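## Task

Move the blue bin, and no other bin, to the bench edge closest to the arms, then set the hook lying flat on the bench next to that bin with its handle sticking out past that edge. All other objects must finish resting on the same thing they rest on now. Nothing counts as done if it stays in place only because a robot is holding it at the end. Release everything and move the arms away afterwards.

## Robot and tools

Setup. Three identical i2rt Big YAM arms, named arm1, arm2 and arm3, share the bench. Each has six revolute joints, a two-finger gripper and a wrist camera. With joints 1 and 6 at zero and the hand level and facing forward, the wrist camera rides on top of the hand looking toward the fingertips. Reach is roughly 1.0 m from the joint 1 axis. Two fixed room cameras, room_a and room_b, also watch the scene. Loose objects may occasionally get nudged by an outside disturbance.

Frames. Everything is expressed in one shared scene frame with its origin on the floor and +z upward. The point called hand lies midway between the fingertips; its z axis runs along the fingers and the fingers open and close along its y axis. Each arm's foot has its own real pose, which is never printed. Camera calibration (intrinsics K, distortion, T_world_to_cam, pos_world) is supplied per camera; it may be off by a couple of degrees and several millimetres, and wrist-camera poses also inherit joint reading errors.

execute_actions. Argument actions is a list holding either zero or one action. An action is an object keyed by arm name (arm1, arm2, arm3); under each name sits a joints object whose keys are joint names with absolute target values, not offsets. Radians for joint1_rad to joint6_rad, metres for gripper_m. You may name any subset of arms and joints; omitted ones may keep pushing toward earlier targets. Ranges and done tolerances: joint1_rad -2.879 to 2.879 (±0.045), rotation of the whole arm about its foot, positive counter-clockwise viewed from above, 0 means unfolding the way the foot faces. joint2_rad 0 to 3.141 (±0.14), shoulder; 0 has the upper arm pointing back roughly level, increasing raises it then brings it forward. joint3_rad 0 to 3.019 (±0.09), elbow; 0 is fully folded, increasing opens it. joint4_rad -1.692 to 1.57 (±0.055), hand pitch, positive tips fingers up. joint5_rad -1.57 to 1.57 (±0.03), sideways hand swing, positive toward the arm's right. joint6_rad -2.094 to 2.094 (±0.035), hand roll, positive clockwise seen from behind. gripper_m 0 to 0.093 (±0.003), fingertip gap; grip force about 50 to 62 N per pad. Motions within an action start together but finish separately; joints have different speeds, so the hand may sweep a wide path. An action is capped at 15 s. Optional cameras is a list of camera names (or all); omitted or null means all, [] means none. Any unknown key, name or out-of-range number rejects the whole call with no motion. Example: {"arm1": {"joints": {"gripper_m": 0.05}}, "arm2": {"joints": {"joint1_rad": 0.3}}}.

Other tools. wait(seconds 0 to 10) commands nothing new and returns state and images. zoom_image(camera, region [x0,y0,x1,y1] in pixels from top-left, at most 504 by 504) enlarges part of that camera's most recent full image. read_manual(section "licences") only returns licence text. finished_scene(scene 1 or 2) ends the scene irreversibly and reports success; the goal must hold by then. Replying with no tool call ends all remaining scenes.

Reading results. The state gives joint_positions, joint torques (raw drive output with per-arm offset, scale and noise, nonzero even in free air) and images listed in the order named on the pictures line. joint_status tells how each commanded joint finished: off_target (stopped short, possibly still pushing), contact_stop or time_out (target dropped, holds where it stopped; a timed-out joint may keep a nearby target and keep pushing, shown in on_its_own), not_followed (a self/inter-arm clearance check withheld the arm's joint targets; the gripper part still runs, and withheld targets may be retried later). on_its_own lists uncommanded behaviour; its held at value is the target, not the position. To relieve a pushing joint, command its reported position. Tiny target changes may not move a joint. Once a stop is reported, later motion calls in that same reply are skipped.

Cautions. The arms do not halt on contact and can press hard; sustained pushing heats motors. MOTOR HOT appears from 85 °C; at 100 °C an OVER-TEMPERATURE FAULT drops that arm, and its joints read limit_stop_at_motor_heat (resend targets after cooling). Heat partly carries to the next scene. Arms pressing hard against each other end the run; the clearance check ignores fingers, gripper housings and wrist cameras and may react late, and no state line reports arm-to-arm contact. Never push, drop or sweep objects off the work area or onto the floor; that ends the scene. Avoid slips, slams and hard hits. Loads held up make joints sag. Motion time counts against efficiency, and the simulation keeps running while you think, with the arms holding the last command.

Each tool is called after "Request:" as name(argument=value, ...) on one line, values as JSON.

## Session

Request:
execute_actions(actions=[])

Scene clock: 0.00 s.
Joint torques (N m, as the arm reports them, + toward a larger angle): no reading
arm1.joint_positions: joint1_rad=+0.120 joint2_rad=+0.466 joint3_rad=+1.507 joint4_rad=-1.401 joint5_rad=-0.037 joint6_rad=+0.535 gripper_m=+0.094
arm1.joint_status: not commanded
arm1.hand: x=-0.9825 y=+0.1314 z=+1.3085 quat_wxyz=(-0.248, +0.447, -0.693, -0.508) (m; scene frame)
arm2.joint_positions: joint1_rad=-0.156 joint2_rad=+0.375 joint3_rad=+1.636 joint4_rad=-1.142 joint5_rad=-0.108 joint6_rad=-0.350 gripper_m=+0.094
arm2.joint_status: not commanded
arm2.hand: x=+0.0022 y=+0.0502 z=+1.4690 quat_wxyz=(-0.654, +0.507, -0.425, -0.367) (m; scene frame)
arm3.joint_positions: joint1_rad=-0.545 joint2_rad=+0.428 joint3_rad=+1.492 joint4_rad=-1.373 joint5_rad=+0.101 joint6_rad=-0.232 gripper_m=+0.094
arm3.joint_status: not commanded
arm3.hand: x=+1.0267 y=+0.1122 z=+1.3294 quat_wxyz=(-0.544, +0.494, -0.636, -0.236) (m; scene frame)
pictures: arm1_cam_wrist, arm2_cam_wrist, arm3_cam_wrist, room_a, room_b
camera_calibration (this result's frames):
arm1_cam_wrist: T_world_to_cam=[[0.866372, -0.0785042, -0.493191, 1.51087], [-0.331103, -0.829605, -0.449585, 0.379805], [-0.373859, 0.552804, -0.744739, 0.662309], [0, 0, 0, 1]] pos_world=[-0.935612, 0.067571, 1.40915]
arm2_cam_wrist: T_world_to_cam=[[0.915731, -0.213335, 0.340477, -0.491676], [0.181255, -0.536933, -0.823923, 1.23849], [0.358585, 0.816205, -0.453018, 0.742695], [0, 0, 0, 1]] pos_world=[-0.0405581, -0.0460969, 1.52428]
arm3_cam_wrist: T_world_to_cam=[[0.886662, -0.395904, 0.238936, -1.18688], [-0.204201, -0.798825, -0.565845, 1.05845], [0.414889, 0.452922, -0.789132, 0.692645], [0, 0, 0, 1]] pos_world=[0.981127, 0.0619081, 1.42909]
Images, in order (width x height): arm1_cam_wrist 504x504, arm2_cam_wrist 504x504, arm3_cam_wrist 504x504, room_a 504x504, room_b 504x504.

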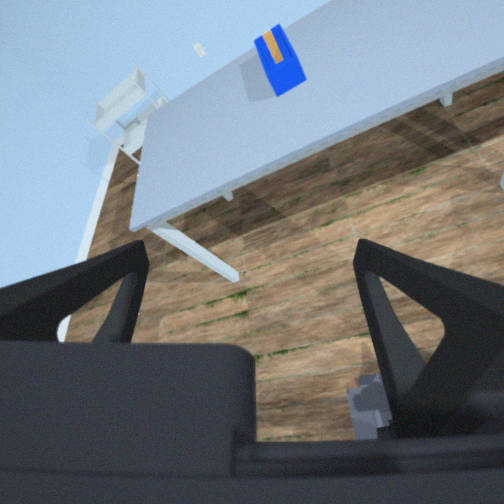

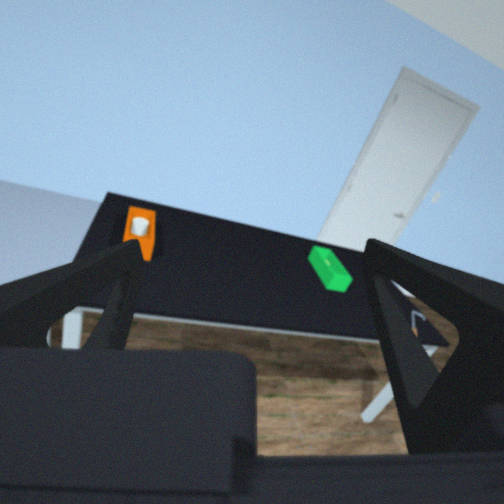

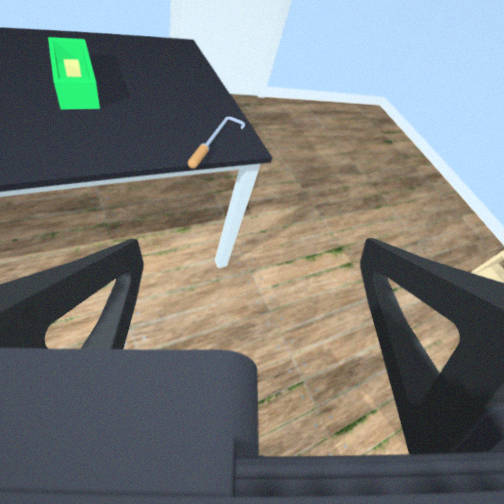

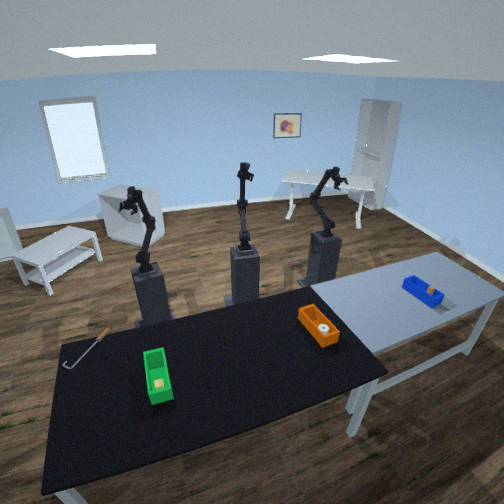

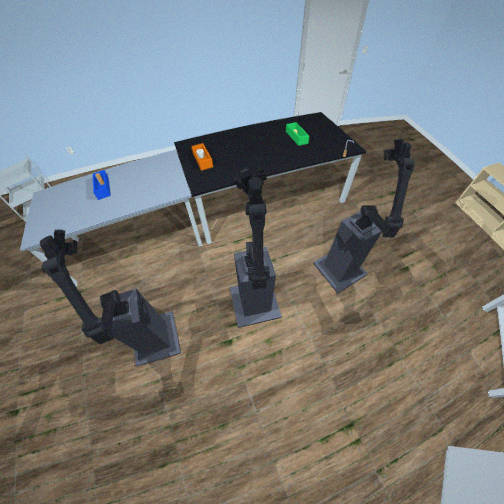

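Request:
execute_actions(actions=[{"arm3":{"joints":{"joint1_rad":-0.489,"joint2_rad":2.32,"joint3_rad":2.345,"joint4_rad":-0.75,"joint5_rad":0.25,"joint6_rad":0.26}},"arm2":{"joints":{"joint1_rad":-1.0,"joint2_rad":0.61,"joint3_rad":0.47,"joint4_rad":0.3,"joint5_rad":0,"joint6_rad":0}},"arm1":{"joints":{"joint1_rad":-0.89,"joint2_rad":1.25,"joint3_rad":1.49,"joint4_rad":-1.47,"joint5_rad":0,"joint6_rad":-1.13,"gripper_m":0.07}}}], cameras=["arm3_cam_wrist"])

Scene clock: 8.50 s.
Joint torques (N m, as the arm reports them, + toward a larger angle): arm1=[ 1.26 -8.91 11.08  0.42 -0.01 -0.11] | arm2=[ 0.47 -3.68  9.47  2.06  0.14  0.11] | arm3=[  1.15 -26.98  14.76   2.12   0.23   0.18]
arm1.joint_positions: joint1_rad=-0.894 joint2_rad=+1.263 joint3_rad=+1.465 joint4_rad=-1.461 joint5_rad=-0.001 joint6_rad=-1.122 gripper_m=+0.070
arm1.joint_status: all done
arm1.hand: x=-0.6254 y=+0.2443 z=+1.0602 quat_wxyz=(-0.150, +0.762, -0.629, +0.041) (m; scene frame)
arm2.joint_positions: joint1_rad=-0.999 joint2_rad=+0.618 joint3_rad=+0.477 joint4_rad=+0.283 joint5_rad=-0.001 joint6_rad=-0.009 gripper_m=+0.094
arm2.joint_status: all done
arm2.hand: x=+0.3443 y=+0.1521 z=+1.1312 quat_wxyz=(-0.740, +0.141, -0.638, -0.161) (m; scene frame)
arm3.joint_positions: joint1_rad=-0.493 joint2_rad=+2.350 joint3_rad=+2.303 joint4_rad=-0.754 joint5_rad=+0.248 joint6_rad=+0.251 gripper_m=+0.094
arm3.joint_status: all done
arm3.hand: x=+1.2982 y=+0.8279 z=+0.8878 quat_wxyz=(-0.352, +0.387, -0.835, -0.173) (m; scene frame)
pictures: arm3_cam_wrist
camera_calibration (this result's frames):
arm3_cam_wrist: T_world_to_cam=[[0.769886, -0.637982, -0.0159655, -0.460357], [-0.631135, -0.757439, -0.167194, 1.60175], [0.0945737, 0.138797, -0.985795, 0.757843], [0, 0, 0, 1]] pos_world=[1.29367, 0.814347, 1.00753]
Images, in order (width x height): arm3_cam_wrist 504x504.

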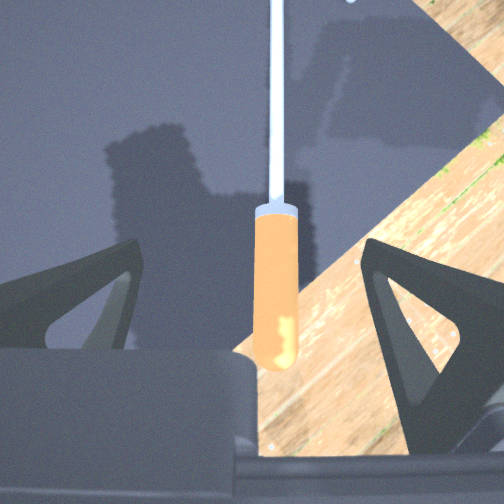

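Request:
execute_actions(actions=[{"arm3":{"joints":{"joint1_rad":-0.515,"joint2_rad":2.435}},"arm2":{"joints":{"joint2_rad":1.40,"joint4_rad":0.98}}}], cameras=["arm3_cam_wrist"])

Scene clock: 17.63 s.
Joint torques (N m, as the arm reports them, + toward a larger angle): arm1=[ 1.28 -9.02 11.11  0.41 -0.01 -0.08] | arm2=[  0.61 -10.05   6.36   2.2    0.16   0.13] | arm3=[  0.58 -25.63  14.47   1.82   0.21   0.2 ]
arm1.joint_positions: joint1_rad=-0.894 joint2_rad=+1.263 joint3_rad=+1.465 joint4_rad=-1.461 joint5_rad=-0.001 joint6_rad=-1.123 gripper_m=+0.070
arm1.joint_status: not commanded
arm1.hand: x=-0.6254 y=+0.2443 z=+1.0602 quat_wxyz=(-0.150, +0.762, -0.629, +0.041) (m; scene frame)
arm2.joint_positions: joint1_rad=-0.999 joint2_rad=+1.389 joint3_rad=+0.477 joint4_rad=+0.963 joint5_rad=-0.001 joint6_rad=-0.009 gripper_m=+0.094
arm2.joint_status: all done
arm2.hand: x=+0.4586 y=+0.2058 z=+0.9708 quat_wxyz=(-0.710, +0.149, -0.671, -0.155) (m; scene frame)
arm3.joint_positions: joint1_rad=-0.514 joint2_rad=+2.440 joint3_rad=+2.303 joint4_rad=-0.754 joint5_rad=+0.248 joint6_rad=+0.251 gripper_m=+0.094
arm3.joint_status: all done
arm3.hand: x=+1.3144 y=+0.8208 z=+0.8098 quat_wxyz=(-0.323, +0.390, -0.851, -0.140) (m; scene frame)
pictures: arm3_cam_wrist
camera_calibration (this result's frames):
arm3_cam_wrist: T_world_to_cam=[[0.756996, -0.653258, 0.0145316, -0.473828], [-0.650163, -0.755254, -0.0829386, 1.54854], [0.0651553, 0.0533362, -0.996449, 0.797862], [0, 0, 0, 1]] pos_world=[1.3135, 0.817452, 0.930347]
Images, in order (width x height): arm3_cam_wrist 504x504.

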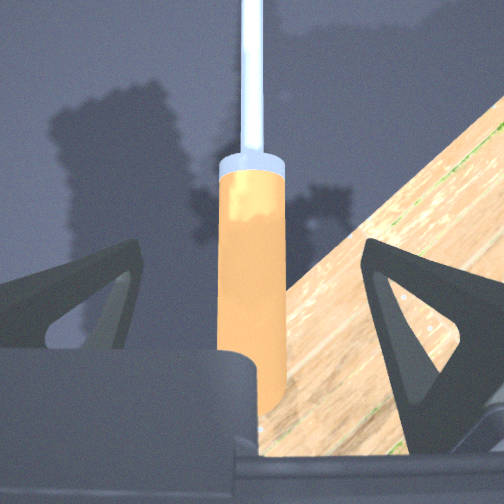

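Request:
execute_actions(actions=[{"arm3":{"joints":{"joint4_rad":-0.85,"joint2_rad":2.46}}}], cameras=["arm3_cam_wrist"])

Scene clock: 20.20 s.
Joint torques (N m, as the arm reports them, + toward a larger angle): arm1=[ 1.26 -9.03 11.11  0.4  -0.01 -0.08] | arm2=[ 0.57 -9.93  6.34  2.15  0.15  0.11] | arm3=[  0.36 -23.77  14.28   1.07   0.22   0.16]
arm1.joint_positions: joint1_rad=-0.894 joint2_rad=+1.263 joint3_rad=+1.465 joint4_rad=-1.461 joint5_rad=-0.001 joint6_rad=-1.123 gripper_m=+0.070
arm1.joint_status: not commanded
arm1.hand: x=-0.6254 y=+0.2443 z=+1.0602 quat_wxyz=(-0.150, +0.762, -0.629, +0.041) (m; scene frame)
arm2.joint_positions: joint1_rad=-0.999 joint2_rad=+1.389 joint3_rad=+0.477 joint4_rad=+0.963 joint5_rad=-0.001 joint6_rad=-0.009 gripper_m=+0.094
arm2.joint_status: not commanded
arm2.hand: x=+0.4586 y=+0.2058 z=+0.9708 quat_wxyz=(-0.710, +0.149, -0.671, -0.155) (m; scene frame)
arm3.joint_positions: joint1_rad=-0.514 joint2_rad=+2.441 joint3_rad=+2.303 joint4_rad=-0.841 joint5_rad=+0.248 joint6_rad=+0.251 gripper_m=+0.094
arm3.joint_status: all done
arm3.hand: x=+1.3082 y=+0.8052 z=+0.7969 quat_wxyz=(-0.294, +0.401, -0.860, -0.111) (m; scene frame)
pictures: arm3_cam_wrist
camera_calibration (this result's frames):
arm3_cam_wrist: T_world_to_cam=[[0.75858, -0.650094, 0.0439949, -0.507278], [-0.650697, -0.759337, -0.000775635, 1.47021], [0.0339112, -0.028039, -0.999031, 0.894721], [0, 0, 0, 1]] pos_world=[1.31113, 0.811692, 0.917312]
Images, in order (width x height): arm3_cam_wrist 504x504.

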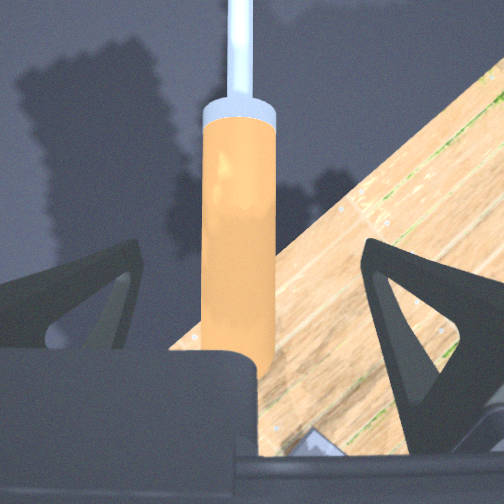

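Request:
execute_actions(actions=[{"arm3":{"joints":{"joint2_rad":2.49}}}], cameras=[])

Request:
execute_actions(actions=[{"arm3":{"joints":{"gripper_m":0}}}], cameras=["arm3_cam_wrist"])

Scene clock: 22.83 s.
Joint torques (N m, as the arm reports them, + toward a larger angle): arm1=[ 1.26 -9.03 11.11  0.41 -0.01 -0.08] | arm2=[ 0.35 -9.9   6.34  2.18  0.15  0.12] | arm3=[  0.42 -23.36  14.18   0.84   0.21   0.08]
arm1.joint_positions: joint1_rad=-0.894 joint2_rad=+1.263 joint3_rad=+1.465 joint4_rad=-1.461 joint5_rad=-0.001 joint6_rad=-1.123 gripper_m=+0.070
arm1.joint_status: not commanded
arm1.hand: x=-0.6254 y=+0.2443 z=+1.0602 quat_wxyz=(-0.150, +0.762, -0.629, +0.041) (m; scene frame)
arm2.joint_positions: joint1_rad=-0.999 joint2_rad=+1.389 joint3_rad=+0.477 joint4_rad=+0.963 joint5_rad=-0.001 joint6_rad=-0.009 gripper_m=+0.094
arm2.joint_status: not commanded
arm2.hand: x=+0.4586 y=+0.2058 z=+0.9708 quat_wxyz=(-0.710, +0.149, -0.671, -0.155) (m; scene frame)
arm3.joint_positions: joint1_rad=-0.514 joint2_rad=+2.458 joint3_rad=+2.305 joint4_rad=-0.841 joint5_rad=+0.248 joint6_rad=+0.260 gripper_m=+0.094
arm3.joint_status: all done
arm3.hand: x=+1.3078 y=+0.8045 z=+0.7827 quat_wxyz=(-0.288, +0.399, -0.864, -0.107) (m; scene frame)
pictures: none
No camera images: the call's "cameras" was empty. Leave "cameras" out to get every camera's image.

Scene clock: 23.57 s.
Joint torques (N m, as the arm reports them, + toward a larger angle): arm1=[ 1.23 -9.02 11.12  0.42 -0.01 -0.08] | arm2=[ 0.34 -9.77  6.41  2.14  0.15  0.12] | arm3=[  1.1  -22.67  14.25   1.     0.17   0.09]
arm1.joint_positions: joint1_rad=-0.894 joint2_rad=+1.263 joint3_rad=+1.465 joint4_rad=-1.461 joint5_rad=-0.001 joint6_rad=-1.123 gripper_m=+0.070
arm1.joint_status: not commanded
arm1.hand: x=-0.6254 y=+0.2443 z=+1.0602 quat_wxyz=(-0.150, +0.762, -0.629, +0.041) (m; scene frame)
arm2.joint_positions: joint1_rad=-0.999 joint2_rad=+1.389 joint3_rad=+0.477 joint4_rad=+0.963 joint5_rad=-0.001 joint6_rad=-0.009 gripper_m=+0.094
arm2.joint_status: not commanded
arm2.hand: x=+0.4586 y=+0.2058 z=+0.9708 quat_wxyz=(-0.710, +0.149, -0.671, -0.155) (m; scene frame)
arm3.joint_positions: joint1_rad=-0.513 joint2_rad=+2.460 joint3_rad=+2.305 joint4_rad=-0.841 joint5_rad=+0.248 joint6_rad=+0.260 gripper_m=+0.030
arm3.joint_status: gripper_m off_target (ended at +0.030, target +0.000)
arm3.hand: x=+1.3072 y=+0.8046 z=+0.7810 quat_wxyz=(-0.287, +0.400, -0.864, -0.106) (m; scene frame)
pictures: arm3_cam_wrist
camera_calibration (this result's frames):
arm3_cam_wrist: T_world_to_cam=[[0.754563, -0.654646, 0.0455414, -0.49852], [-0.655798, -0.754762, 0.0162303, 1.45875], [0.0237478, -0.0421128, -0.998831, 0.903316], [0, 0, 0, 1]] pos_world=[1.31136, 0.812696, 0.901287]
Images, in order (width x height): arm3_cam_wrist 504x504.

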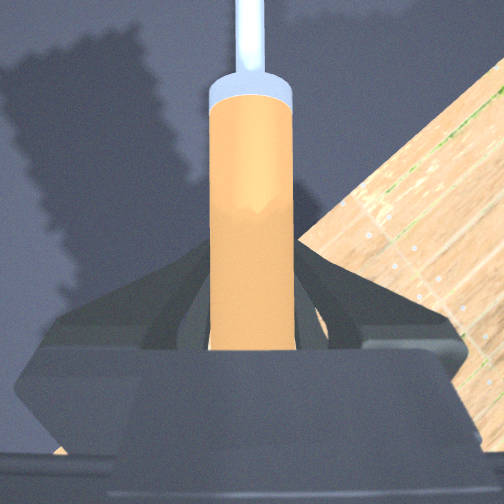

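Request:
execute_actions(actions=[{"arm3":{"joints":{"joint2_rad":2.0}}}], cameras=[])

Request:
execute_actions(actions=[{"arm3":{"joints":{"joint1_rad":0.3,"joint2_rad":1.2,"joint3_rad":1.16,"joint4_rad":-0.75,"joint5_rad":0,"joint6_rad":0}}}], cameras=["room_a"])

Request:
execute_actions(actions=[{"arm3":{"joints":{"joint1_rad":0.9}}}], cameras=["arm2_cam_wrist","arm3_cam_wrist"])

Scene clock: 29.30 s.
Joint torques (N m, as the arm reports them, + toward a larger angle): arm1=[ 1.24 -9.01 11.13  0.41 -0.01 -0.08] | arm2=[ 0.57 -9.76  6.36  2.26  0.16  0.12] | arm3=[ -0.1  -25.39  13.74   2.63   0.2    0.09]
arm1.joint_positions: joint1_rad=-0.894 joint2_rad=+1.263 joint3_rad=+1.465 joint4_rad=-1.461 joint5_rad=-0.001 joint6_rad=-1.123 gripper_m=+0.070
arm1.joint_status: not commanded
arm1.hand: x=-0.6254 y=+0.2443 z=+1.0602 quat_wxyz=(-0.150, +0.762, -0.629, +0.041) (m; scene frame)
arm2.joint_positions: joint1_rad=-0.999 joint2_rad=+1.389 joint3_rad=+0.477 joint4_rad=+0.963 joint5_rad=-0.001 joint6_rad=-0.009 gripper_m=+0.094
arm2.joint_status: not commanded
arm2.hand: x=+0.4586 y=+0.2058 z=+0.9708 quat_wxyz=(-0.710, +0.149, -0.671, -0.155) (m; scene frame)
arm3.joint_positions: joint1_rad=-0.514 joint2_rad=+2.046 joint3_rad=+2.310 joint4_rad=-0.865 joint5_rad=+0.248 joint6_rad=+0.260 gripper_m=+0.030
arm3.joint_status: all done
arm3.hand: x=+1.2945 y=+0.7593 z=+1.1258 quat_wxyz=(-0.416, +0.345, -0.808, -0.234) (m; scene frame)
pictures: none
No camera images: the call's "cameras" was empty. Leave "cameras" out to get every camera's image.

Scene clock: 31.17 s.
Joint torques (N m, as the arm reports them, + toward a larger angle): arm1=[ 1.26 -9.06 11.11  0.42 -0.01 -0.08] | arm2=[  0.64 -10.05   6.39   2.12   0.15   0.11] | arm3=[  0.85 -12.47  14.81   2.75  -0.04  -0.01]
arm1.joint_positions: joint1_rad=-0.894 joint2_rad=+1.263 joint3_rad=+1.465 joint4_rad=-1.461 joint5_rad=-0.001 joint6_rad=-1.123 gripper_m=+0.070
arm1.joint_status: not commanded
arm1.hand: x=-0.6254 y=+0.2443 z=+1.0602 quat_wxyz=(-0.150, +0.762, -0.629, +0.041) (m; scene frame)
arm2.joint_positions: joint1_rad=-0.999 joint2_rad=+1.389 joint3_rad=+0.477 joint4_rad=+0.963 joint5_rad=-0.001 joint6_rad=-0.009 gripper_m=+0.094
arm2.joint_status: not commanded
arm2.hand: x=+0.4586 y=+0.2058 z=+0.9708 quat_wxyz=(-0.710, +0.149, -0.671, -0.155) (m; scene frame)
arm3.joint_positions: joint1_rad=+0.297 joint2_rad=+1.236 joint3_rad=+1.115 joint4_rad=-0.772 joint5_rad=+0.000 joint6_rad=+0.011 gripper_m=+0.030
arm3.joint_status: all done
arm3.hand: x=+0.7468 y=+0.4550 z=+0.9993 quat_wxyz=(-0.178, +0.793, -0.507, -0.288) (m; scene frame)
pictures: room_a
Images, in order (width x height): room_a 504x504.

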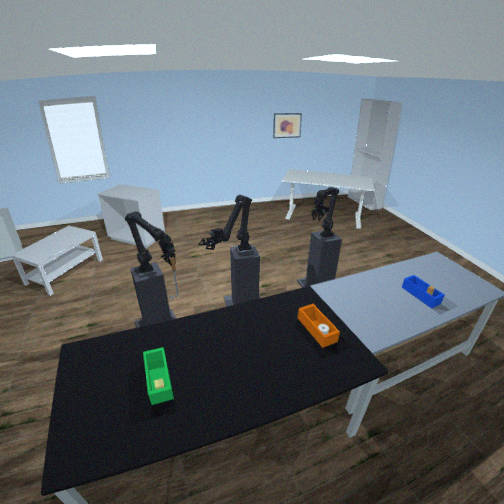

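Scene clock: 32.47 s.
Joint torques (N m, as the arm reports them, + toward a larger angle): arm1=[ 1.27 -9.01 11.12  0.41 -0.01 -0.08] | arm2=[  0.53 -10.09   6.41   2.12   0.15   0.14] | arm3=[ -0.66 -12.14  14.82   2.66   0.14   0.05]
arm1.joint_positions: joint1_rad=-0.894 joint2_rad=+1.263 joint3_rad=+1.465 joint4_rad=-1.461 joint5_rad=-0.001 joint6_rad=-1.123 gripper_m=+0.070
arm1.joint_status: not commanded
arm1.hand: x=-0.6254 y=+0.2443 z=+1.0602 quat_wxyz=(-0.150, +0.762, -0.629, +0.041) (m; scene frame)
arm2.joint_positions: joint1_rad=-0.999 joint2_rad=+1.389 joint3_rad=+0.477 joint4_rad=+0.963 joint5_rad=-0.001 joint6_rad=-0.009 gripper_m=+0.094
arm2.joint_status: not commanded
arm2.hand: x=+0.4586 y=+0.2058 z=+0.9708 quat_wxyz=(-0.710, +0.149, -0.671, -0.155) (m; scene frame)
arm3.joint_positions: joint1_rad=+0.907 joint2_rad=+1.236 joint3_rad=+1.115 joint4_rad=-0.772 joint5_rad=-0.004 joint6_rad=+0.006 gripper_m=+0.030
arm3.joint_status: all done
arm3.hand: x=+0.5287 y=+0.2522 z=+0.9989 quat_wxyz=(-0.086, +0.910, -0.241, -0.327) (m; scene frame)
pictures: arm2_cam_wrist, arm3_cam_wrist
camera_calibration (this result's frames):
arm2_cam_wrist: T_world_to_cam=[[0.422854, -0.906153, -0.00900954, 0.00109821], [-0.50003, -0.225023, -0.836262, 1.08905], [0.755754, 0.358122, -0.548256, 0.230924], [0, 0, 0, 1]] pos_world=[0.36957, 0.163357, 1.03734]
arm3_cam_wrist: T_world_to_cam=[[0.492095, 0.870541, -0.00116903, -0.481859], [0.869258, -0.491442, -0.0536287, -0.275196], [-0.0472605, 0.0253743, -0.99856, 1.13637], [0, 0, 0, 1]] pos_world=[0.530043, 0.255401, 1.11942]
Images, in order (width x height): arm2_cam_wrist 504x504, arm3_cam_wrist 504x504.

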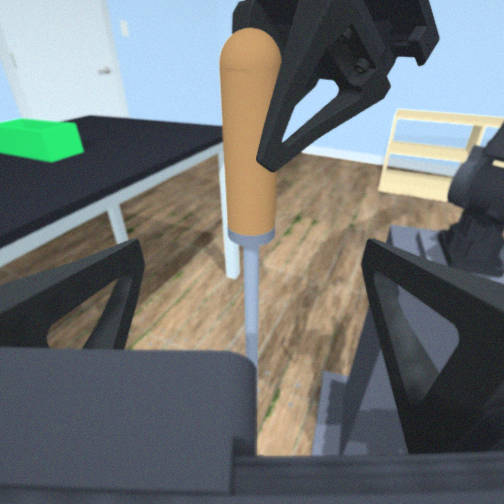

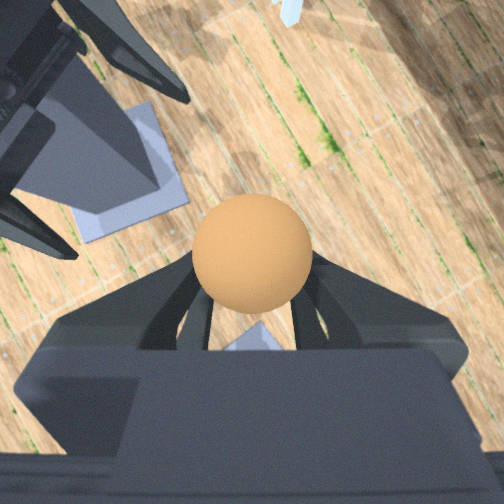

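Request:
execute_actions(actions=[{"arm2":{"joints":{"joint2_rad":1.62,"joint3_rad":0.725,"joint4_rad":0.93}}}], cameras=["arm2_cam_wrist"])

Scene clock: 35.73 s.
Joint torques (N m, as the arm reports them, + toward a larger angle): arm1=[ 1.31 -9.05 11.13  0.42 -0.01 -0.08] | arm2=[  0.54 -14.05   9.33   1.29   0.14   0.12] | arm3=[ -0.43 -11.94  14.9    2.59   0.12   0.04]
arm1.joint_positions: joint1_rad=-0.894 joint2_rad=+1.263 joint3_rad=+1.465 joint4_rad=-1.461 joint5_rad=-0.001 joint6_rad=-1.123 gripper_m=+0.070
arm1.joint_status: not commanded
arm1.hand: x=-0.6254 y=+0.2443 z=+1.0602 quat_wxyz=(-0.150, +0.762, -0.629, +0.041) (m; scene frame)
arm2.joint_positions: joint1_rad=-0.999 joint2_rad=+1.611 joint3_rad=+0.691 joint4_rad=+0.938 joint5_rad=-0.001 joint6_rad=-0.009 gripper_m=+0.094
arm2.joint_status: all done
arm2.hand: x=+0.5335 y=+0.2404 z=+0.9518 quat_wxyz=(-0.698, +0.152, -0.683, -0.152) (m; scene frame)
arm3.joint_positions: joint1_rad=+0.907 joint2_rad=+1.236 joint3_rad=+1.115 joint4_rad=-0.772 joint5_rad=-0.004 joint6_rad=+0.006 gripper_m=+0.030
arm3.joint_status: not commanded
arm3.hand: x=+0.5287 y=+0.2522 z=+0.9989 quat_wxyz=(-0.086, +0.910, -0.241, -0.327) (m; scene frame)
pictures: arm2_cam_wrist
camera_calibration (this result's frames):
arm2_cam_wrist: T_world_to_cam=[[0.422732, -0.906208, -0.00914509, 0.000892271], [-0.525193, -0.236746, -0.817388, 1.11672], [0.738559, 0.350339, -0.576015, 0.188933], [0, 0, 0, 1]] pos_world=[0.446581, 0.198998, 1.02163]
Images, in order (width x height): arm2_cam_wrist 504x504.

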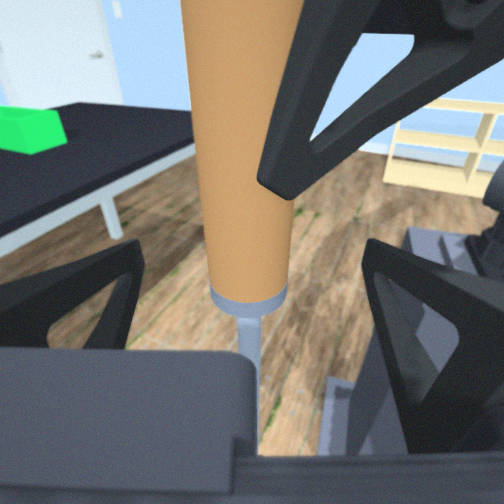

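Request:
execute_actions(actions=[{"arm2":{"joints":{"gripper_m":0}}}], cameras=["arm2_cam_wrist"])

Scene clock: 37.77 s.
Joint torques (N m, as the arm reports them, + toward a larger angle): arm1=[ 1.25 -8.99 11.11  0.41 -0.01 -0.08] | arm2=[  0.48 -14.09   9.34   1.4    0.29   0.13] | arm3=[ -0.67 -12.44  14.87   2.61   0.1    0.03]
arm1.joint_positions: joint1_rad=-0.894 joint2_rad=+1.263 joint3_rad=+1.465 joint4_rad=-1.461 joint5_rad=-0.001 joint6_rad=-1.123 gripper_m=+0.070
arm1.joint_status: not commanded
arm1.hand: x=-0.6254 y=+0.2443 z=+1.0602 quat_wxyz=(-0.150, +0.762, -0.629, +0.041) (m; scene frame)
arm2.joint_positions: joint1_rad=-0.997 joint2_rad=+1.611 joint3_rad=+0.691 joint4_rad=+0.937 joint5_rad=-0.004 joint6_rad=-0.009 gripper_m=+0.030
arm2.joint_status: gripper_m off_target (ended at +0.030, target +0.000)
arm2.hand: x=+0.5329 y=+0.2418 z=+0.9517 quat_wxyz=(-0.698, +0.154, -0.683, -0.154) (m; scene frame)
arm3.joint_positions: joint1_rad=+0.907 joint2_rad=+1.236 joint3_rad=+1.115 joint4_rad=-0.772 joint5_rad=-0.005 joint6_rad=+0.005 gripper_m=+0.030
arm3.joint_status: not commanded
arm3.hand: x=+0.5287 y=+0.2520 z=+0.9988 quat_wxyz=(-0.086, +0.910, -0.241, -0.327) (m; scene frame)
pictures: arm2_cam_wrist
camera_calibration (this result's frames):
arm2_cam_wrist: T_world_to_cam=[[0.427564, -0.90394, -0.00906006, -0.000768288], [-0.524154, -0.239735, -0.817184, 1.11662], [0.736513, 0.354148, -0.576305, 0.189317], [0, 0, 0, 1]] pos_world=[0.446175, 0.199952, 1.02158]
Images, in order (width x height): arm2_cam_wrist 504x504.

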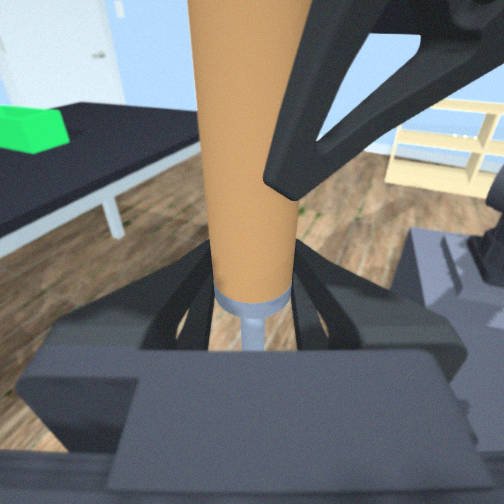

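Request:
execute_actions(actions=[{"arm3":{"joints":{"gripper_m":0.065}}}], cameras=[])

Request:
execute_actions(actions=[{"arm3":{"joints":{"joint2_rad":0.85,"joint3_rad":0.85}}}], cameras=[])

Request:
execute_actions(actions=[{"arm2":{"joints":{"joint1_rad":1.272,"joint2_rad":2.17,"joint3_rad":0.94,"joint4_rad":1.30}},"arm3":{"joints":{"joint1_rad":0}}}], cameras=[])

Request:
execute_actions(actions=[{"arm1":{"joints":{"joint2_rad":1.545,"joint3_rad":1.40,"joint4_rad":-1.41}}}], cameras=["arm1_cam_wrist","arm2_cam_wrist"])

Scene clock: 41.83 s.
Joint torques (N m, as the arm reports them, + toward a larger angle): arm1=[ 1.24 -9.04 11.12  0.41 -0.01 -0.08] | arm2=[  0.43 -14.94   9.19   2.06   0.21   0.12] | arm3=[ -0.24 -10.43  15.12   2.43   0.13   0.02]
arm1.joint_positions: joint1_rad=-0.894 joint2_rad=+1.263 joint3_rad=+1.465 joint4_rad=-1.461 joint5_rad=-0.001 joint6_rad=-1.123 gripper_m=+0.070
arm1.joint_status: not commanded
arm1.hand: x=-0.6254 y=+0.2443 z=+1.0602 quat_wxyz=(-0.150, +0.762, -0.629, +0.041) (m; scene frame)
arm2.joint_positions: joint1_rad=-0.997 joint2_rad=+1.623 joint3_rad=+0.691 joint4_rad=+0.918 joint5_rad=-0.003 joint6_rad=-0.009 gripper_m=+0.030
arm2.joint_status: not commanded
arm2.hand: x=+0.5338 y=+0.2420 z=+0.9402 quat_wxyz=(-0.687, +0.155, -0.694, -0.151) (m; scene frame)
arm3.joint_positions: joint1_rad=+0.907 joint2_rad=+1.217 joint3_rad=+1.115 joint4_rad=-0.768 joint5_rad=-0.004 joint6_rad=+0.005 gripper_m=+0.065
arm3.joint_status: all done
arm3.hand: x=+0.5307 y=+0.2510 z=+1.0083 quat_wxyz=(-0.089, +0.906, -0.240, -0.337) (m; scene frame)
pictures: none
No camera images: the call's "cameras" was empty. Leave "cameras" out to get every camera's image.

Scene clock: 42.90 s.
Joint torques (N m, as the arm reports them, + toward a larger angle): arm1=[ 1.22 -9.03 11.11  0.41 -0.01 -0.08] | arm2=[  0.45 -15.2    9.29   2.01   0.22   0.12] | arm3=[-0.71 -3.56 11.08  2.49  0.16  0.03]
arm1.joint_positions: joint1_rad=-0.894 joint2_rad=+1.263 joint3_rad=+1.465 joint4_rad=-1.461 joint5_rad=-0.001 joint6_rad=-1.123 gripper_m=+0.070
arm1.joint_status: not commanded
arm1.hand: x=-0.6254 y=+0.2443 z=+1.0602 quat_wxyz=(-0.150, +0.762, -0.629, +0.041) (m; scene frame)
arm2.joint_positions: joint1_rad=-0.997 joint2_rad=+1.623 joint3_rad=+0.691 joint4_rad=+0.918 joint5_rad=-0.003 joint6_rad=-0.009 gripper_m=+0.030
arm2.joint_status: not commanded
arm2.hand: x=+0.5338 y=+0.2420 z=+0.9402 quat_wxyz=(-0.687, +0.155, -0.694, -0.151) (m; scene frame)
arm3.joint_positions: joint1_rad=+0.907 joint2_rad=+0.847 joint3_rad=+0.853 joint4_rad=-0.762 joint5_rad=-0.004 joint6_rad=+0.005 gripper_m=+0.065
arm3.joint_status: all done
arm3.hand: x=+0.6265 y=+0.1966 z=+1.0180 quat_wxyz=(-0.103, +0.885, -0.234, -0.389) (m; scene frame)
pictures: none
No camera images: the call's "cameras" was empty. Leave "cameras" out to get every camera's image.

Scene clock: 45.30 s.
Joint torques (N m, as the arm reports them, + toward a larger angle): arm1=[ 1.29 -9.02 11.12  0.41  0.   -0.08] | arm2=[ -0.05 -23.34   4.85   2.98   0.2    0.07] | arm3=[ 0.39 -3.18 10.91  2.5   0.03  0.04]
arm1.joint_positions: joint1_rad=-0.894 joint2_rad=+1.263 joint3_rad=+1.465 joint4_rad=-1.461 joint5_rad=-0.001 joint6_rad=-1.123 gripper_m=+0.070
arm1.joint_status: not commanded
arm1.hand: x=-0.6254 y=+0.2443 z=+1.0602 quat_wxyz=(-0.150, +0.762, -0.629, +0.041) (m; scene frame)
arm2.joint_positions: joint1_rad=+1.274 joint2_rad=+2.206 joint3_rad=+0.932 joint4_rad=+1.260 joint5_rad=-0.002 joint6_rad=-0.004 gripper_m=+0.030
arm2.joint_status: all done
arm2.hand: x=-0.5923 y=+0.2761 z=+0.7704 quat_wxyz=(-0.155, +0.695, -0.150, -0.686) (m; scene frame)
arm3.joint_positions: joint1_rad=+0.001 joint2_rad=+0.847 joint3_rad=+0.853 joint4_rad=-0.762 joint5_rad=-0.001 joint6_rad=+0.005 gripper_m=+0.065
arm3.joint_status: all done
arm3.hand: x=+0.9029 y=+0.3863 z=+1.0178 quat_wxyz=(-0.259, +0.691, -0.600, -0.308) (m; scene frame)
pictures: none
No camera images: the call's "cameras" was empty. Leave "cameras" out to get every camera's image.

Scene clock: 46.57 s.
Joint torques (N m, as the arm reports them, + toward a larger angle): arm1=[  1.24 -12.9   10.29   0.42  -0.01  -0.1 ] | arm2=[  0.15 -23.33   4.82   2.95   0.21   0.07] | arm3=[ 0.05 -4.15 10.85  2.26  0.03  0.07]
arm1.joint_positions: joint1_rad=-0.894 joint2_rad=+1.562 joint3_rad=+1.378 joint4_rad=-1.416 joint5_rad=-0.001 joint6_rad=-1.123 gripper_m=+0.070
arm1.joint_status: all done
arm1.hand: x=-0.5978 y=+0.2628 z=+0.8995 quat_wxyz=(+0.015, +0.771, -0.637, +0.000) (m; scene frame)
arm2.joint_positions: joint1_rad=+1.274 joint2_rad=+2.206 joint3_rad=+0.932 joint4_rad=+1.260 joint5_rad=-0.002 joint6_rad=-0.004 gripper_m=+0.030
arm2.joint_status: not commanded
arm2.hand: x=-0.5923 y=+0.2761 z=+0.7704 quat_wxyz=(-0.155, +0.695, -0.150, -0.686) (m; scene frame)
arm3.joint_positions: joint1_rad=+0.001 joint2_rad=+0.847 joint3_rad=+0.853 joint4_rad=-0.762 joint5_rad=-0.001 joint6_rad=+0.005 gripper_m=+0.065
arm3.joint_status: not commanded
arm3.hand: x=+0.9029 y=+0.3863 z=+1.0178 quat_wxyz=(-0.259, +0.691, -0.600, -0.308) (m; scene frame)
pictures: arm1_cam_wrist, arm2_cam_wrist
camera_calibration (this result's frames):
arm1_cam_wrist: T_world_to_cam=[[0.98323, 0.179498, -0.0322321, 0.573581], [0.163955, -0.792642, 0.587228, -0.2141], [0.0798579, -0.582665, -0.808779, 1.05612], [0, 0, 0, 1]] pos_world=[-0.613199, 0.342702, 0.99838]
arm2_cam_wrist: T_world_to_cam=[[0.417408, 0.908714, -0.00313891, -0.00141993], [0.546952, -0.253992, -0.797704, 1.0103], [-0.725682, 0.331251, -0.603041, 0.062249], [0, 0, 0, 1]] pos_world=[-0.506821, 0.237279, 0.843457]
Images, in order (width x height): arm1_cam_wrist 504x504, arm2_cam_wrist 504x504.

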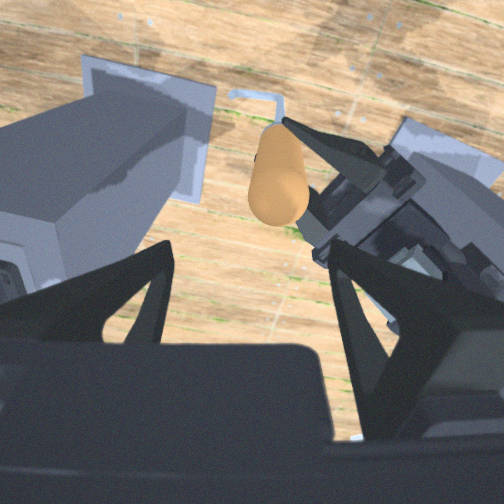

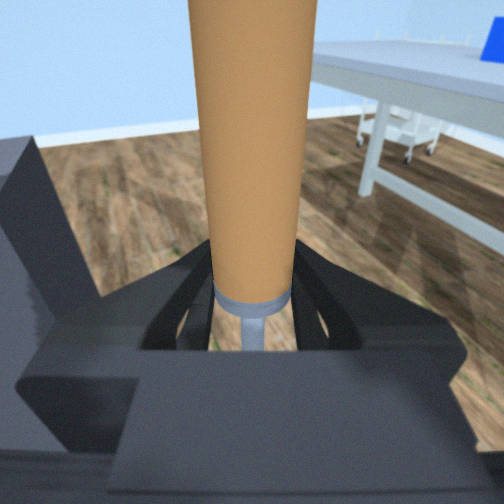

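Request:
execute_actions(actions=[{"arm1":{"joints":{"joint1_rad":-0.865,"joint2_rad":1.635,"joint3_rad":1.255,"joint4_rad":-1.16,"gripper_m":0.065}}}], cameras=["arm1_cam_wrist","arm2_cam_wrist"])

Scene clock: 50.23 s.
Joint torques (N m, as the arm reports them, + toward a larger angle): arm1=[  1.1  -13.73   9.1    0.69  -0.01  -0.1 ] | arm2=[  0.31 -23.38   4.82   2.97   0.2    0.07] | arm3=[ 0.14 -3.98 11.13  2.48  0.04  0.04]
arm1.joint_positions: joint1_rad=-0.868 joint2_rad=+1.648 joint3_rad=+1.239 joint4_rad=-1.171 joint5_rad=-0.001 joint6_rad=-1.123 gripper_m=+0.065
arm1.joint_status: all done
arm1.hand: x=-0.5944 y=+0.2793 z=+0.8109 quat_wxyz=(+0.005, +0.779, -0.627, +0.003) (m; scene frame)
arm2.joint_positions: joint1_rad=+1.274 joint2_rad=+2.206 joint3_rad=+0.932 joint4_rad=+1.260 joint5_rad=-0.002 joint6_rad=-0.004 gripper_m=+0.030
arm2.joint_status: not commanded
arm2.hand: x=-0.5923 y=+0.2761 z=+0.7704 quat_wxyz=(-0.155, +0.695, -0.150, -0.686) (m; scene frame)
arm3.joint_positions: joint1_rad=+0.001 joint2_rad=+0.847 joint3_rad=+0.853 joint4_rad=-0.762 joint5_rad=-0.001 joint6_rad=+0.005 gripper_m=+0.065
arm3.joint_status: not commanded
arm3.hand: x=+0.9029 y=+0.3863 z=+1.0178 quat_wxyz=(-0.259, +0.691, -0.600, -0.308) (m; scene frame)
pictures: arm1_cam_wrist, arm2_cam_wrist
camera_calibration (this result's frames):
arm1_cam_wrist: T_world_to_cam=[[0.978587, 0.205446, -0.0125976, 0.538483], [0.174563, -0.795944, 0.579656, -0.136127], [0.109061, -0.569443, -0.814764, 1.01234], [0, 0, 0, 1]] pos_world=[-0.613596, 0.357492, 0.910509]
arm2_cam_wrist: T_world_to_cam=[[0.417408, 0.908714, -0.00313891, -0.00141993], [0.546952, -0.253992, -0.797704, 1.0103], [-0.725682, 0.331251, -0.603041, 0.062249], [0, 0, 0, 1]] pos_world=[-0.506821, 0.237279, 0.843457]
Images, in order (width x height): arm1_cam_wrist 504x504, arm2_cam_wrist 504x504.

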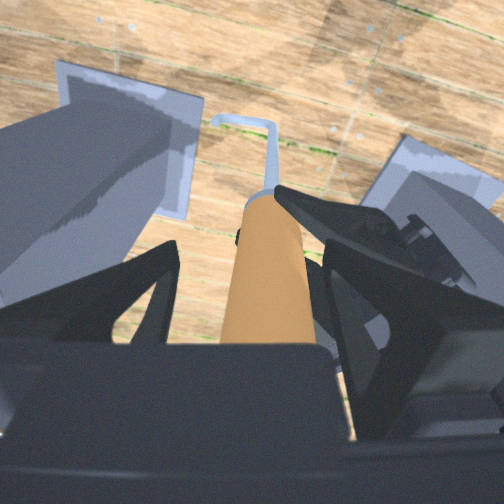

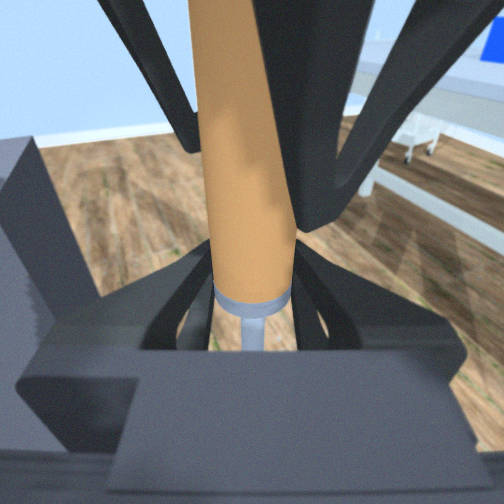

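Request:
execute_actions(actions=[{"arm1":{"joints":{"joint1_rad":-0.895}}}], cameras=[])

Request:
execute_actions(actions=[{"arm1":{"joints":{"gripper_m":0}}}], cameras=["arm1_cam_wrist","arm2_cam_wrist"])

Scene clock: 53.13 s.
Joint torques (N m, as the arm reports them, + toward a larger angle): arm1=[  0.44 -13.37   9.17   0.69  -0.01  -0.1 ] | arm2=[  0.07 -23.33   4.82   2.93   0.2    0.07] | arm3=[ 0.94 -3.41 10.96  2.44  0.05 -0.01]
arm1.joint_positions: joint1_rad=-0.892 joint2_rad=+1.648 joint3_rad=+1.239 joint4_rad=-1.171 joint5_rad=-0.001 joint6_rad=-1.123 gripper_m=+0.065
arm1.joint_status: all done
arm1.hand: x=-0.5877 y=+0.2706 z=+0.8110 quat_wxyz=(+0.005, +0.772, -0.636, +0.003) (m; scene frame)
arm2.joint_positions: joint1_rad=+1.274 joint2_rad=+2.206 joint3_rad=+0.932 joint4_rad=+1.260 joint5_rad=-0.002 joint6_rad=-0.004 gripper_m=+0.030
arm2.joint_status: not commanded
arm2.hand: x=-0.5923 y=+0.2761 z=+0.7704 quat_wxyz=(-0.155, +0.695, -0.150, -0.686) (m; scene frame)
arm3.joint_positions: joint1_rad=+0.001 joint2_rad=+0.847 joint3_rad=+0.853 joint4_rad=-0.762 joint5_rad=-0.001 joint6_rad=+0.005 gripper_m=+0.065
arm3.joint_status: not commanded
arm3.hand: x=+0.9029 y=+0.3863 z=+1.0178 quat_wxyz=(-0.259, +0.691, -0.600, -0.308) (m; scene frame)
pictures: none
No camera images: the call's "cameras" was empty. Leave "cameras" out to get every camera's image.

Scene clock: 53.77 s.
Joint torques (N m, as the arm reports them, + toward a larger angle): arm1=[  0.85 -13.53   9.19   0.28  -0.24  -0.08] | arm2=[  0.14 -23.68   4.82   2.92   0.22   0.05] | arm3=[ 0.59 -4.08 10.94  2.35  0.04  0.05]
arm1.joint_positions: joint1_rad=-0.893 joint2_rad=+1.647 joint3_rad=+1.239 joint4_rad=-1.161 joint5_rad=+0.005 joint6_rad=-1.124 gripper_m=+0.030
arm1.joint_status: gripper_m off_target (ended at +0.030, target +0.000)
arm1.hand: x=-0.5847 y=+0.2706 z=+0.8112 quat_wxyz=(+0.000, +0.772, -0.636, +0.007) (m; scene frame)
arm2.joint_positions: joint1_rad=+1.275 joint2_rad=+2.205 joint3_rad=+0.932 joint4_rad=+1.262 joint5_rad=-0.003 joint6_rad=+0.000 gripper_m=+0.030
arm2.joint_status: not commanded
arm2.hand: x=-0.5926 y=+0.2756 z=+0.7709 quat_wxyz=(-0.153, +0.695, -0.150, -0.687) (m; scene frame)
arm3.joint_positions: joint1_rad=+0.001 joint2_rad=+0.847 joint3_rad=+0.853 joint4_rad=-0.762 joint5_rad=-0.001 joint6_rad=+0.005 gripper_m=+0.065
arm3.joint_status: not commanded
arm3.hand: x=+0.9029 y=+0.3863 z=+1.0178 quat_wxyz=(-0.259, +0.691, -0.600, -0.308) (m; scene frame)
pictures: arm1_cam_wrist, arm2_cam_wrist
camera_calibration (this result's frames):
arm1_cam_wrist: T_world_to_cam=[[0.9833, 0.181991, -0.000466528, 0.530039], [0.14847, -0.800697, 0.580381, -0.159506], [0.105251, -0.570758, -0.814345, 1.00432], [0, 0, 0, 1]] pos_world=[-0.603212, 0.349047, 0.910688]
arm2_cam_wrist: T_world_to_cam=[[0.416383, 0.909163, -0.0069484, 0.00135885], [0.544857, -0.25564, -0.798611, 1.01066], [-0.727844, 0.328742, -0.601808, 0.0609856], [0, 0, 0, 1]] pos_world=[-0.50684, 0.23708, 0.843831]
Images, in order (width x height): arm1_cam_wrist 504x504, arm2_cam_wrist 504x504.

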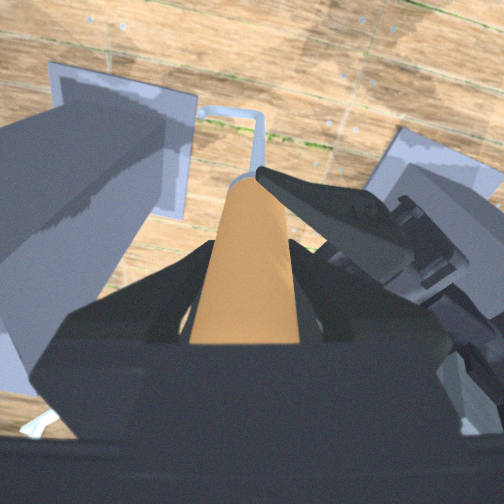

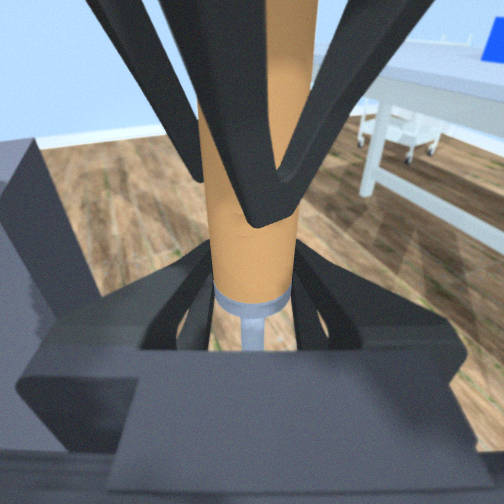

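Request:
execute_actions(actions=[{"arm2":{"joints":{"gripper_m":0.093,"joint2_rad":2.21,"joint4_rad":1.26}}}], cameras=[])

Request:
execute_actions(actions=[{"arm2":{"joints":{"joint2_rad":2.16,"joint3_rad":0.5,"joint4_rad":1.55}}}], cameras=[])

Request:
execute_actions(actions=[{"arm2":{"joints":{"joint1_rad":-0.3,"joint2_rad":1.0,"joint4_rad":0}},"arm1":{"joints":{"joint6_rad":-1.571}}}], cameras=[])

Request:
execute_actions(actions=[{"arm1":{"joints":{"joint2_rad":1.36,"joint3_rad":0.87,"joint4_rad":0.62}}}], cameras=[])

Request:
execute_actions(actions=[{"arm1":{"joints":{"joint1_rad":0.06}},"arm2":{"joints":{"joint1_rad":0.8,"joint2_rad":1.5,"joint3_rad":1.2,"joint4_rad":0.5,"joint5_rad":-0.2}}}], cameras=["arm1_cam_wrist","arm2_cam_wrist","room_b"])

Scene clock: 60.43 s.
Joint torques (N m, as the arm reports them, + toward a larger angle): arm1=[  0.85 -13.75   9.29   0.26  -0.14  -0.08] | arm2=[  0.13 -19.83   4.76   1.55   0.23   0.03] | arm3=[ 0.21 -3.13 10.88  2.43  0.    0.  ]
arm1.joint_positions: joint1_rad=-0.893 joint2_rad=+1.647 joint3_rad=+1.237 joint4_rad=-1.161 joint5_rad=+0.003 joint6_rad=-1.124 gripper_m=+0.030
arm1.joint_status: not commanded
arm1.hand: x=-0.5858 y=+0.2702 z=+0.8103 quat_wxyz=(+0.001, +0.772, -0.636, +0.006) (m; scene frame)
arm2.joint_positions: joint1_rad=+1.275 joint2_rad=+2.205 joint3_rad=+0.932 joint4_rad=+1.262 joint5_rad=-0.003 joint6_rad=+0.000 gripper_m=+0.093
arm2.joint_status: all done
arm2.hand: x=-0.5926 y=+0.2756 z=+0.7709 quat_wxyz=(-0.153, +0.695, -0.150, -0.687) (m; scene frame)
arm3.joint_positions: joint1_rad=+0.001 joint2_rad=+0.847 joint3_rad=+0.853 joint4_rad=-0.762 joint5_rad=-0.001 joint6_rad=+0.005 gripper_m=+0.065
arm3.joint_status: not commanded
arm3.hand: x=+0.9029 y=+0.3863 z=+1.0178 quat_wxyz=(-0.259, +0.691, -0.600, -0.308) (m; scene frame)
pictures: none
No camera images: the call's "cameras" was empty. Leave "cameras" out to get every camera's image.

Scene clock: 61.57 s.
Joint torques (N m, as the arm reports them, + toward a larger angle): arm1=[  0.69 -13.38   9.31   0.21  -0.16  -0.09] | arm2=[  0.3  -15.22   1.02   2.24   0.22   0.03] | arm3=[-0.34 -4.04 10.97  2.39  0.02  0.05]
arm1.joint_positions: joint1_rad=-0.893 joint2_rad=+1.647 joint3_rad=+1.237 joint4_rad=-1.161 joint5_rad=+0.003 joint6_rad=-1.124 gripper_m=+0.030
arm1.joint_status: not commanded
arm1.hand: x=-0.5858 y=+0.2702 z=+0.8103 quat_wxyz=(+0.001, +0.772, -0.636, +0.006) (m; scene frame)
arm2.joint_positions: joint1_rad=+1.275 joint2_rad=+2.159 joint3_rad=+0.503 joint4_rad=+1.532 joint5_rad=-0.003 joint6_rad=+0.000 gripper_m=+0.093
arm2.joint_status: all done
arm2.hand: x=-0.4484 y=+0.2088 z=+0.7406 quat_wxyz=(-0.144, +0.732, -0.159, -0.647) (m; scene frame)
arm3.joint_positions: joint1_rad=+0.001 joint2_rad=+0.847 joint3_rad=+0.853 joint4_rad=-0.762 joint5_rad=-0.001 joint6_rad=+0.005 gripper_m=+0.065
arm3.joint_status: not commanded
arm3.hand: x=+0.9029 y=+0.3863 z=+1.0178 quat_wxyz=(-0.259, +0.691, -0.600, -0.308) (m; scene frame)
pictures: none
No camera images: the call's "cameras" was empty. Leave "cameras" out to get every camera's image.

Scene clock: 63.40 s.
Joint torques (N m, as the arm reports them, + toward a larger angle): arm1=[  0.69 -13.34   9.32   0.18  -0.17  -0.11] | arm2=[ 0.51 -7.36  8.82  1.16  0.06  0.02] | arm3=[-0.11 -4.23 10.99  2.47  0.07  0.06]
arm1.joint_positions: joint1_rad=-0.893 joint2_rad=+1.647 joint3_rad=+1.237 joint4_rad=-1.161 joint5_rad=+0.003 joint6_rad=-1.563 gripper_m=+0.030
arm1.joint_status: all done
arm1.hand: x=-0.5858 y=+0.2702 z=+0.8103 quat_wxyz=(+0.003, +0.892, -0.453, +0.006) (m; scene frame)
arm2.joint_positions: joint1_rad=-0.300 joint2_rad=+1.002 joint3_rad=+0.503 joint4_rad=+0.011 joint5_rad=+0.002 joint6_rad=+0.000 gripper_m=+0.093
arm2.joint_status: all done
arm2.hand: x=+0.1873 y=+0.3835 z=+0.9337 quat_wxyz=(-0.437, +0.458, -0.723, -0.277) (m; scene frame)
arm3.joint_positions: joint1_rad=+0.001 joint2_rad=+0.847 joint3_rad=+0.853 joint4_rad=-0.762 joint5_rad=-0.001 joint6_rad=+0.005 gripper_m=+0.065
arm3.joint_status: not commanded
arm3.hand: x=+0.9029 y=+0.3863 z=+1.0178 quat_wxyz=(-0.259, +0.691, -0.600, -0.308) (m; scene frame)
pictures: none
No camera images: the call's "cameras" was empty. Leave "cameras" out to get every camera's image.

Scene clock: 65.33 s.
Joint torques (N m, as the arm reports them, + toward a larger angle): arm1=[  0.76 -11.71  12.09   4.66  -0.08   0.03] | arm2=[ 0.74 -7.52  8.87  1.17  0.06  0.03] | arm3=[ 0.   -3.52 10.92  2.39  0.01  0.06]
arm1.joint_positions: joint1_rad=-0.893 joint2_rad=+1.385 joint3_rad=+0.829 joint4_rad=+0.565 joint5_rad=+0.003 joint6_rad=-1.566 gripper_m=+0.030
arm1.joint_status: all done
arm1.hand: x=-0.4902 y=+0.3436 z=+1.0218 quat_wxyz=(-0.634, +0.629, -0.316, +0.322) (m; scene frame)
arm2.joint_positions: joint1_rad=-0.300 joint2_rad=+1.002 joint3_rad=+0.503 joint4_rad=+0.011 joint5_rad=+0.002 joint6_rad=+0.000 gripper_m=+0.093
arm2.joint_status: not commanded
arm2.hand: x=+0.1873 y=+0.3835 z=+0.9337 quat_wxyz=(-0.437, +0.458, -0.723, -0.277) (m; scene frame)
arm3.joint_positions: joint1_rad=+0.001 joint2_rad=+0.847 joint3_rad=+0.853 joint4_rad=-0.762 joint5_rad=-0.001 joint6_rad=+0.005 gripper_m=+0.065
arm3.joint_status: not commanded
arm3.hand: x=+0.9029 y=+0.3863 z=+1.0178 quat_wxyz=(-0.259, +0.691, -0.600, -0.308) (m; scene frame)
pictures: none
No camera images: the call's "cameras" was empty. Leave "cameras" out to get every camera's image.

Scene clock: 66.93 s.
Joint torques (N m, as the arm reports them, + toward a larger angle): arm1=[  0.54 -11.54  12.04   4.68   0.06   0.05] | arm2=[ -0.15 -15.54  12.8    2.03   0.21   0.02] | arm3=[ 0.28 -3.17 10.88  2.45  0.    0.03]
arm1.joint_positions: joint1_rad=+0.066 joint2_rad=+1.385 joint3_rad=+0.829 joint4_rad=+0.565 joint5_rad=-0.001 joint6_rad=-1.568 gripper_m=+0.030
arm1.joint_status: all done
arm1.hand: x=-0.9795 y=+0.5822 z=+1.0171 quat_wxyz=(-0.708, +0.706, +0.011, -0.009) (m; scene frame)
arm2.joint_positions: joint1_rad=+0.806 joint2_rad=+1.490 joint3_rad=+1.156 joint4_rad=+0.488 joint5_rad=-0.201 joint6_rad=+0.000 gripper_m=+0.093
arm2.joint_status: all done
arm2.hand: x=-0.4302 y=+0.4925 z=+1.1709 quat_wxyz=(-0.273, +0.615, -0.212, -0.708) (m; scene frame)
arm3.joint_positions: joint1_rad=+0.001 joint2_rad=+0.847 joint3_rad=+0.853 joint4_rad=-0.762 joint5_rad=-0.001 joint6_rad=+0.005 gripper_m=+0.065
arm3.joint_status: not commanded
arm3.hand: x=+0.9029 y=+0.3863 z=+1.0178 quat_wxyz=(-0.259, +0.691, -0.600, -0.308) (m; scene frame)
pictures: arm1_cam_wrist, arm2_cam_wrist, room_b
camera_calibration (this result's frames):
arm1_cam_wrist: T_world_to_cam=[[0.0060378, 0.00690742, 0.999958, -1.01121], [0.836671, -0.547704, -0.00126849, 1.14751], [0.547672, 0.836644, -0.00908617, 0.186325], [0, 0, 0, 1]] pos_world=[-1.05603, 0.479592, 1.01432]
arm2_cam_wrist: T_world_to_cam=[[0.643902, 0.764736, 0.0238477, -0.127725], [0.368041, -0.282261, -0.885932, 1.33637], [-0.670773, 0.57923, -0.463202, 0.08749], [0, 0, 0, 1]] pos_world=[-0.350909, 0.424203, 1.2275]
Images, in order (width x height): arm1_cam_wrist 504x504, arm2_cam_wrist 504x504, room_b 504x504.

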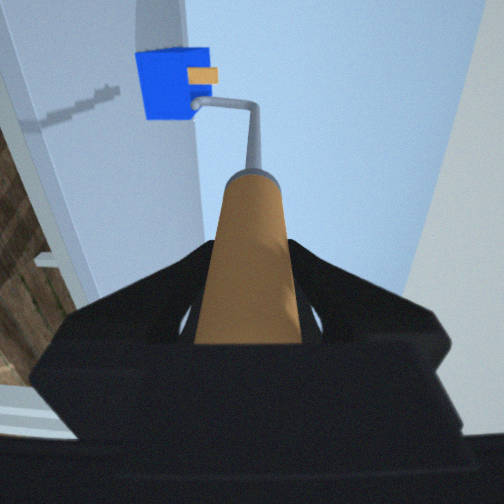

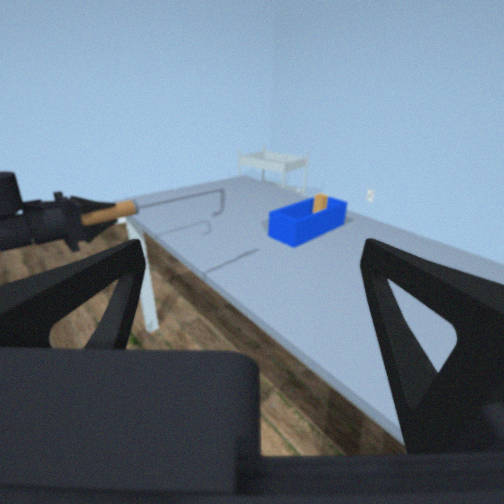

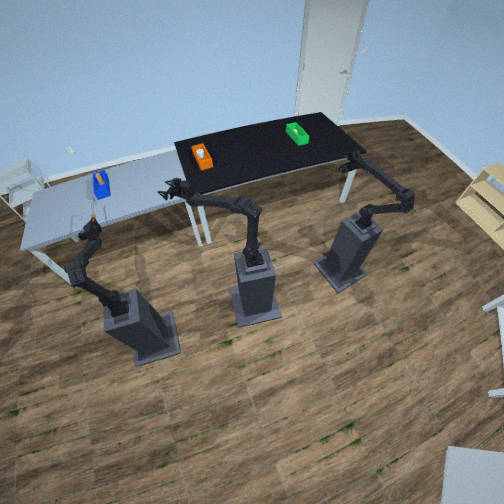

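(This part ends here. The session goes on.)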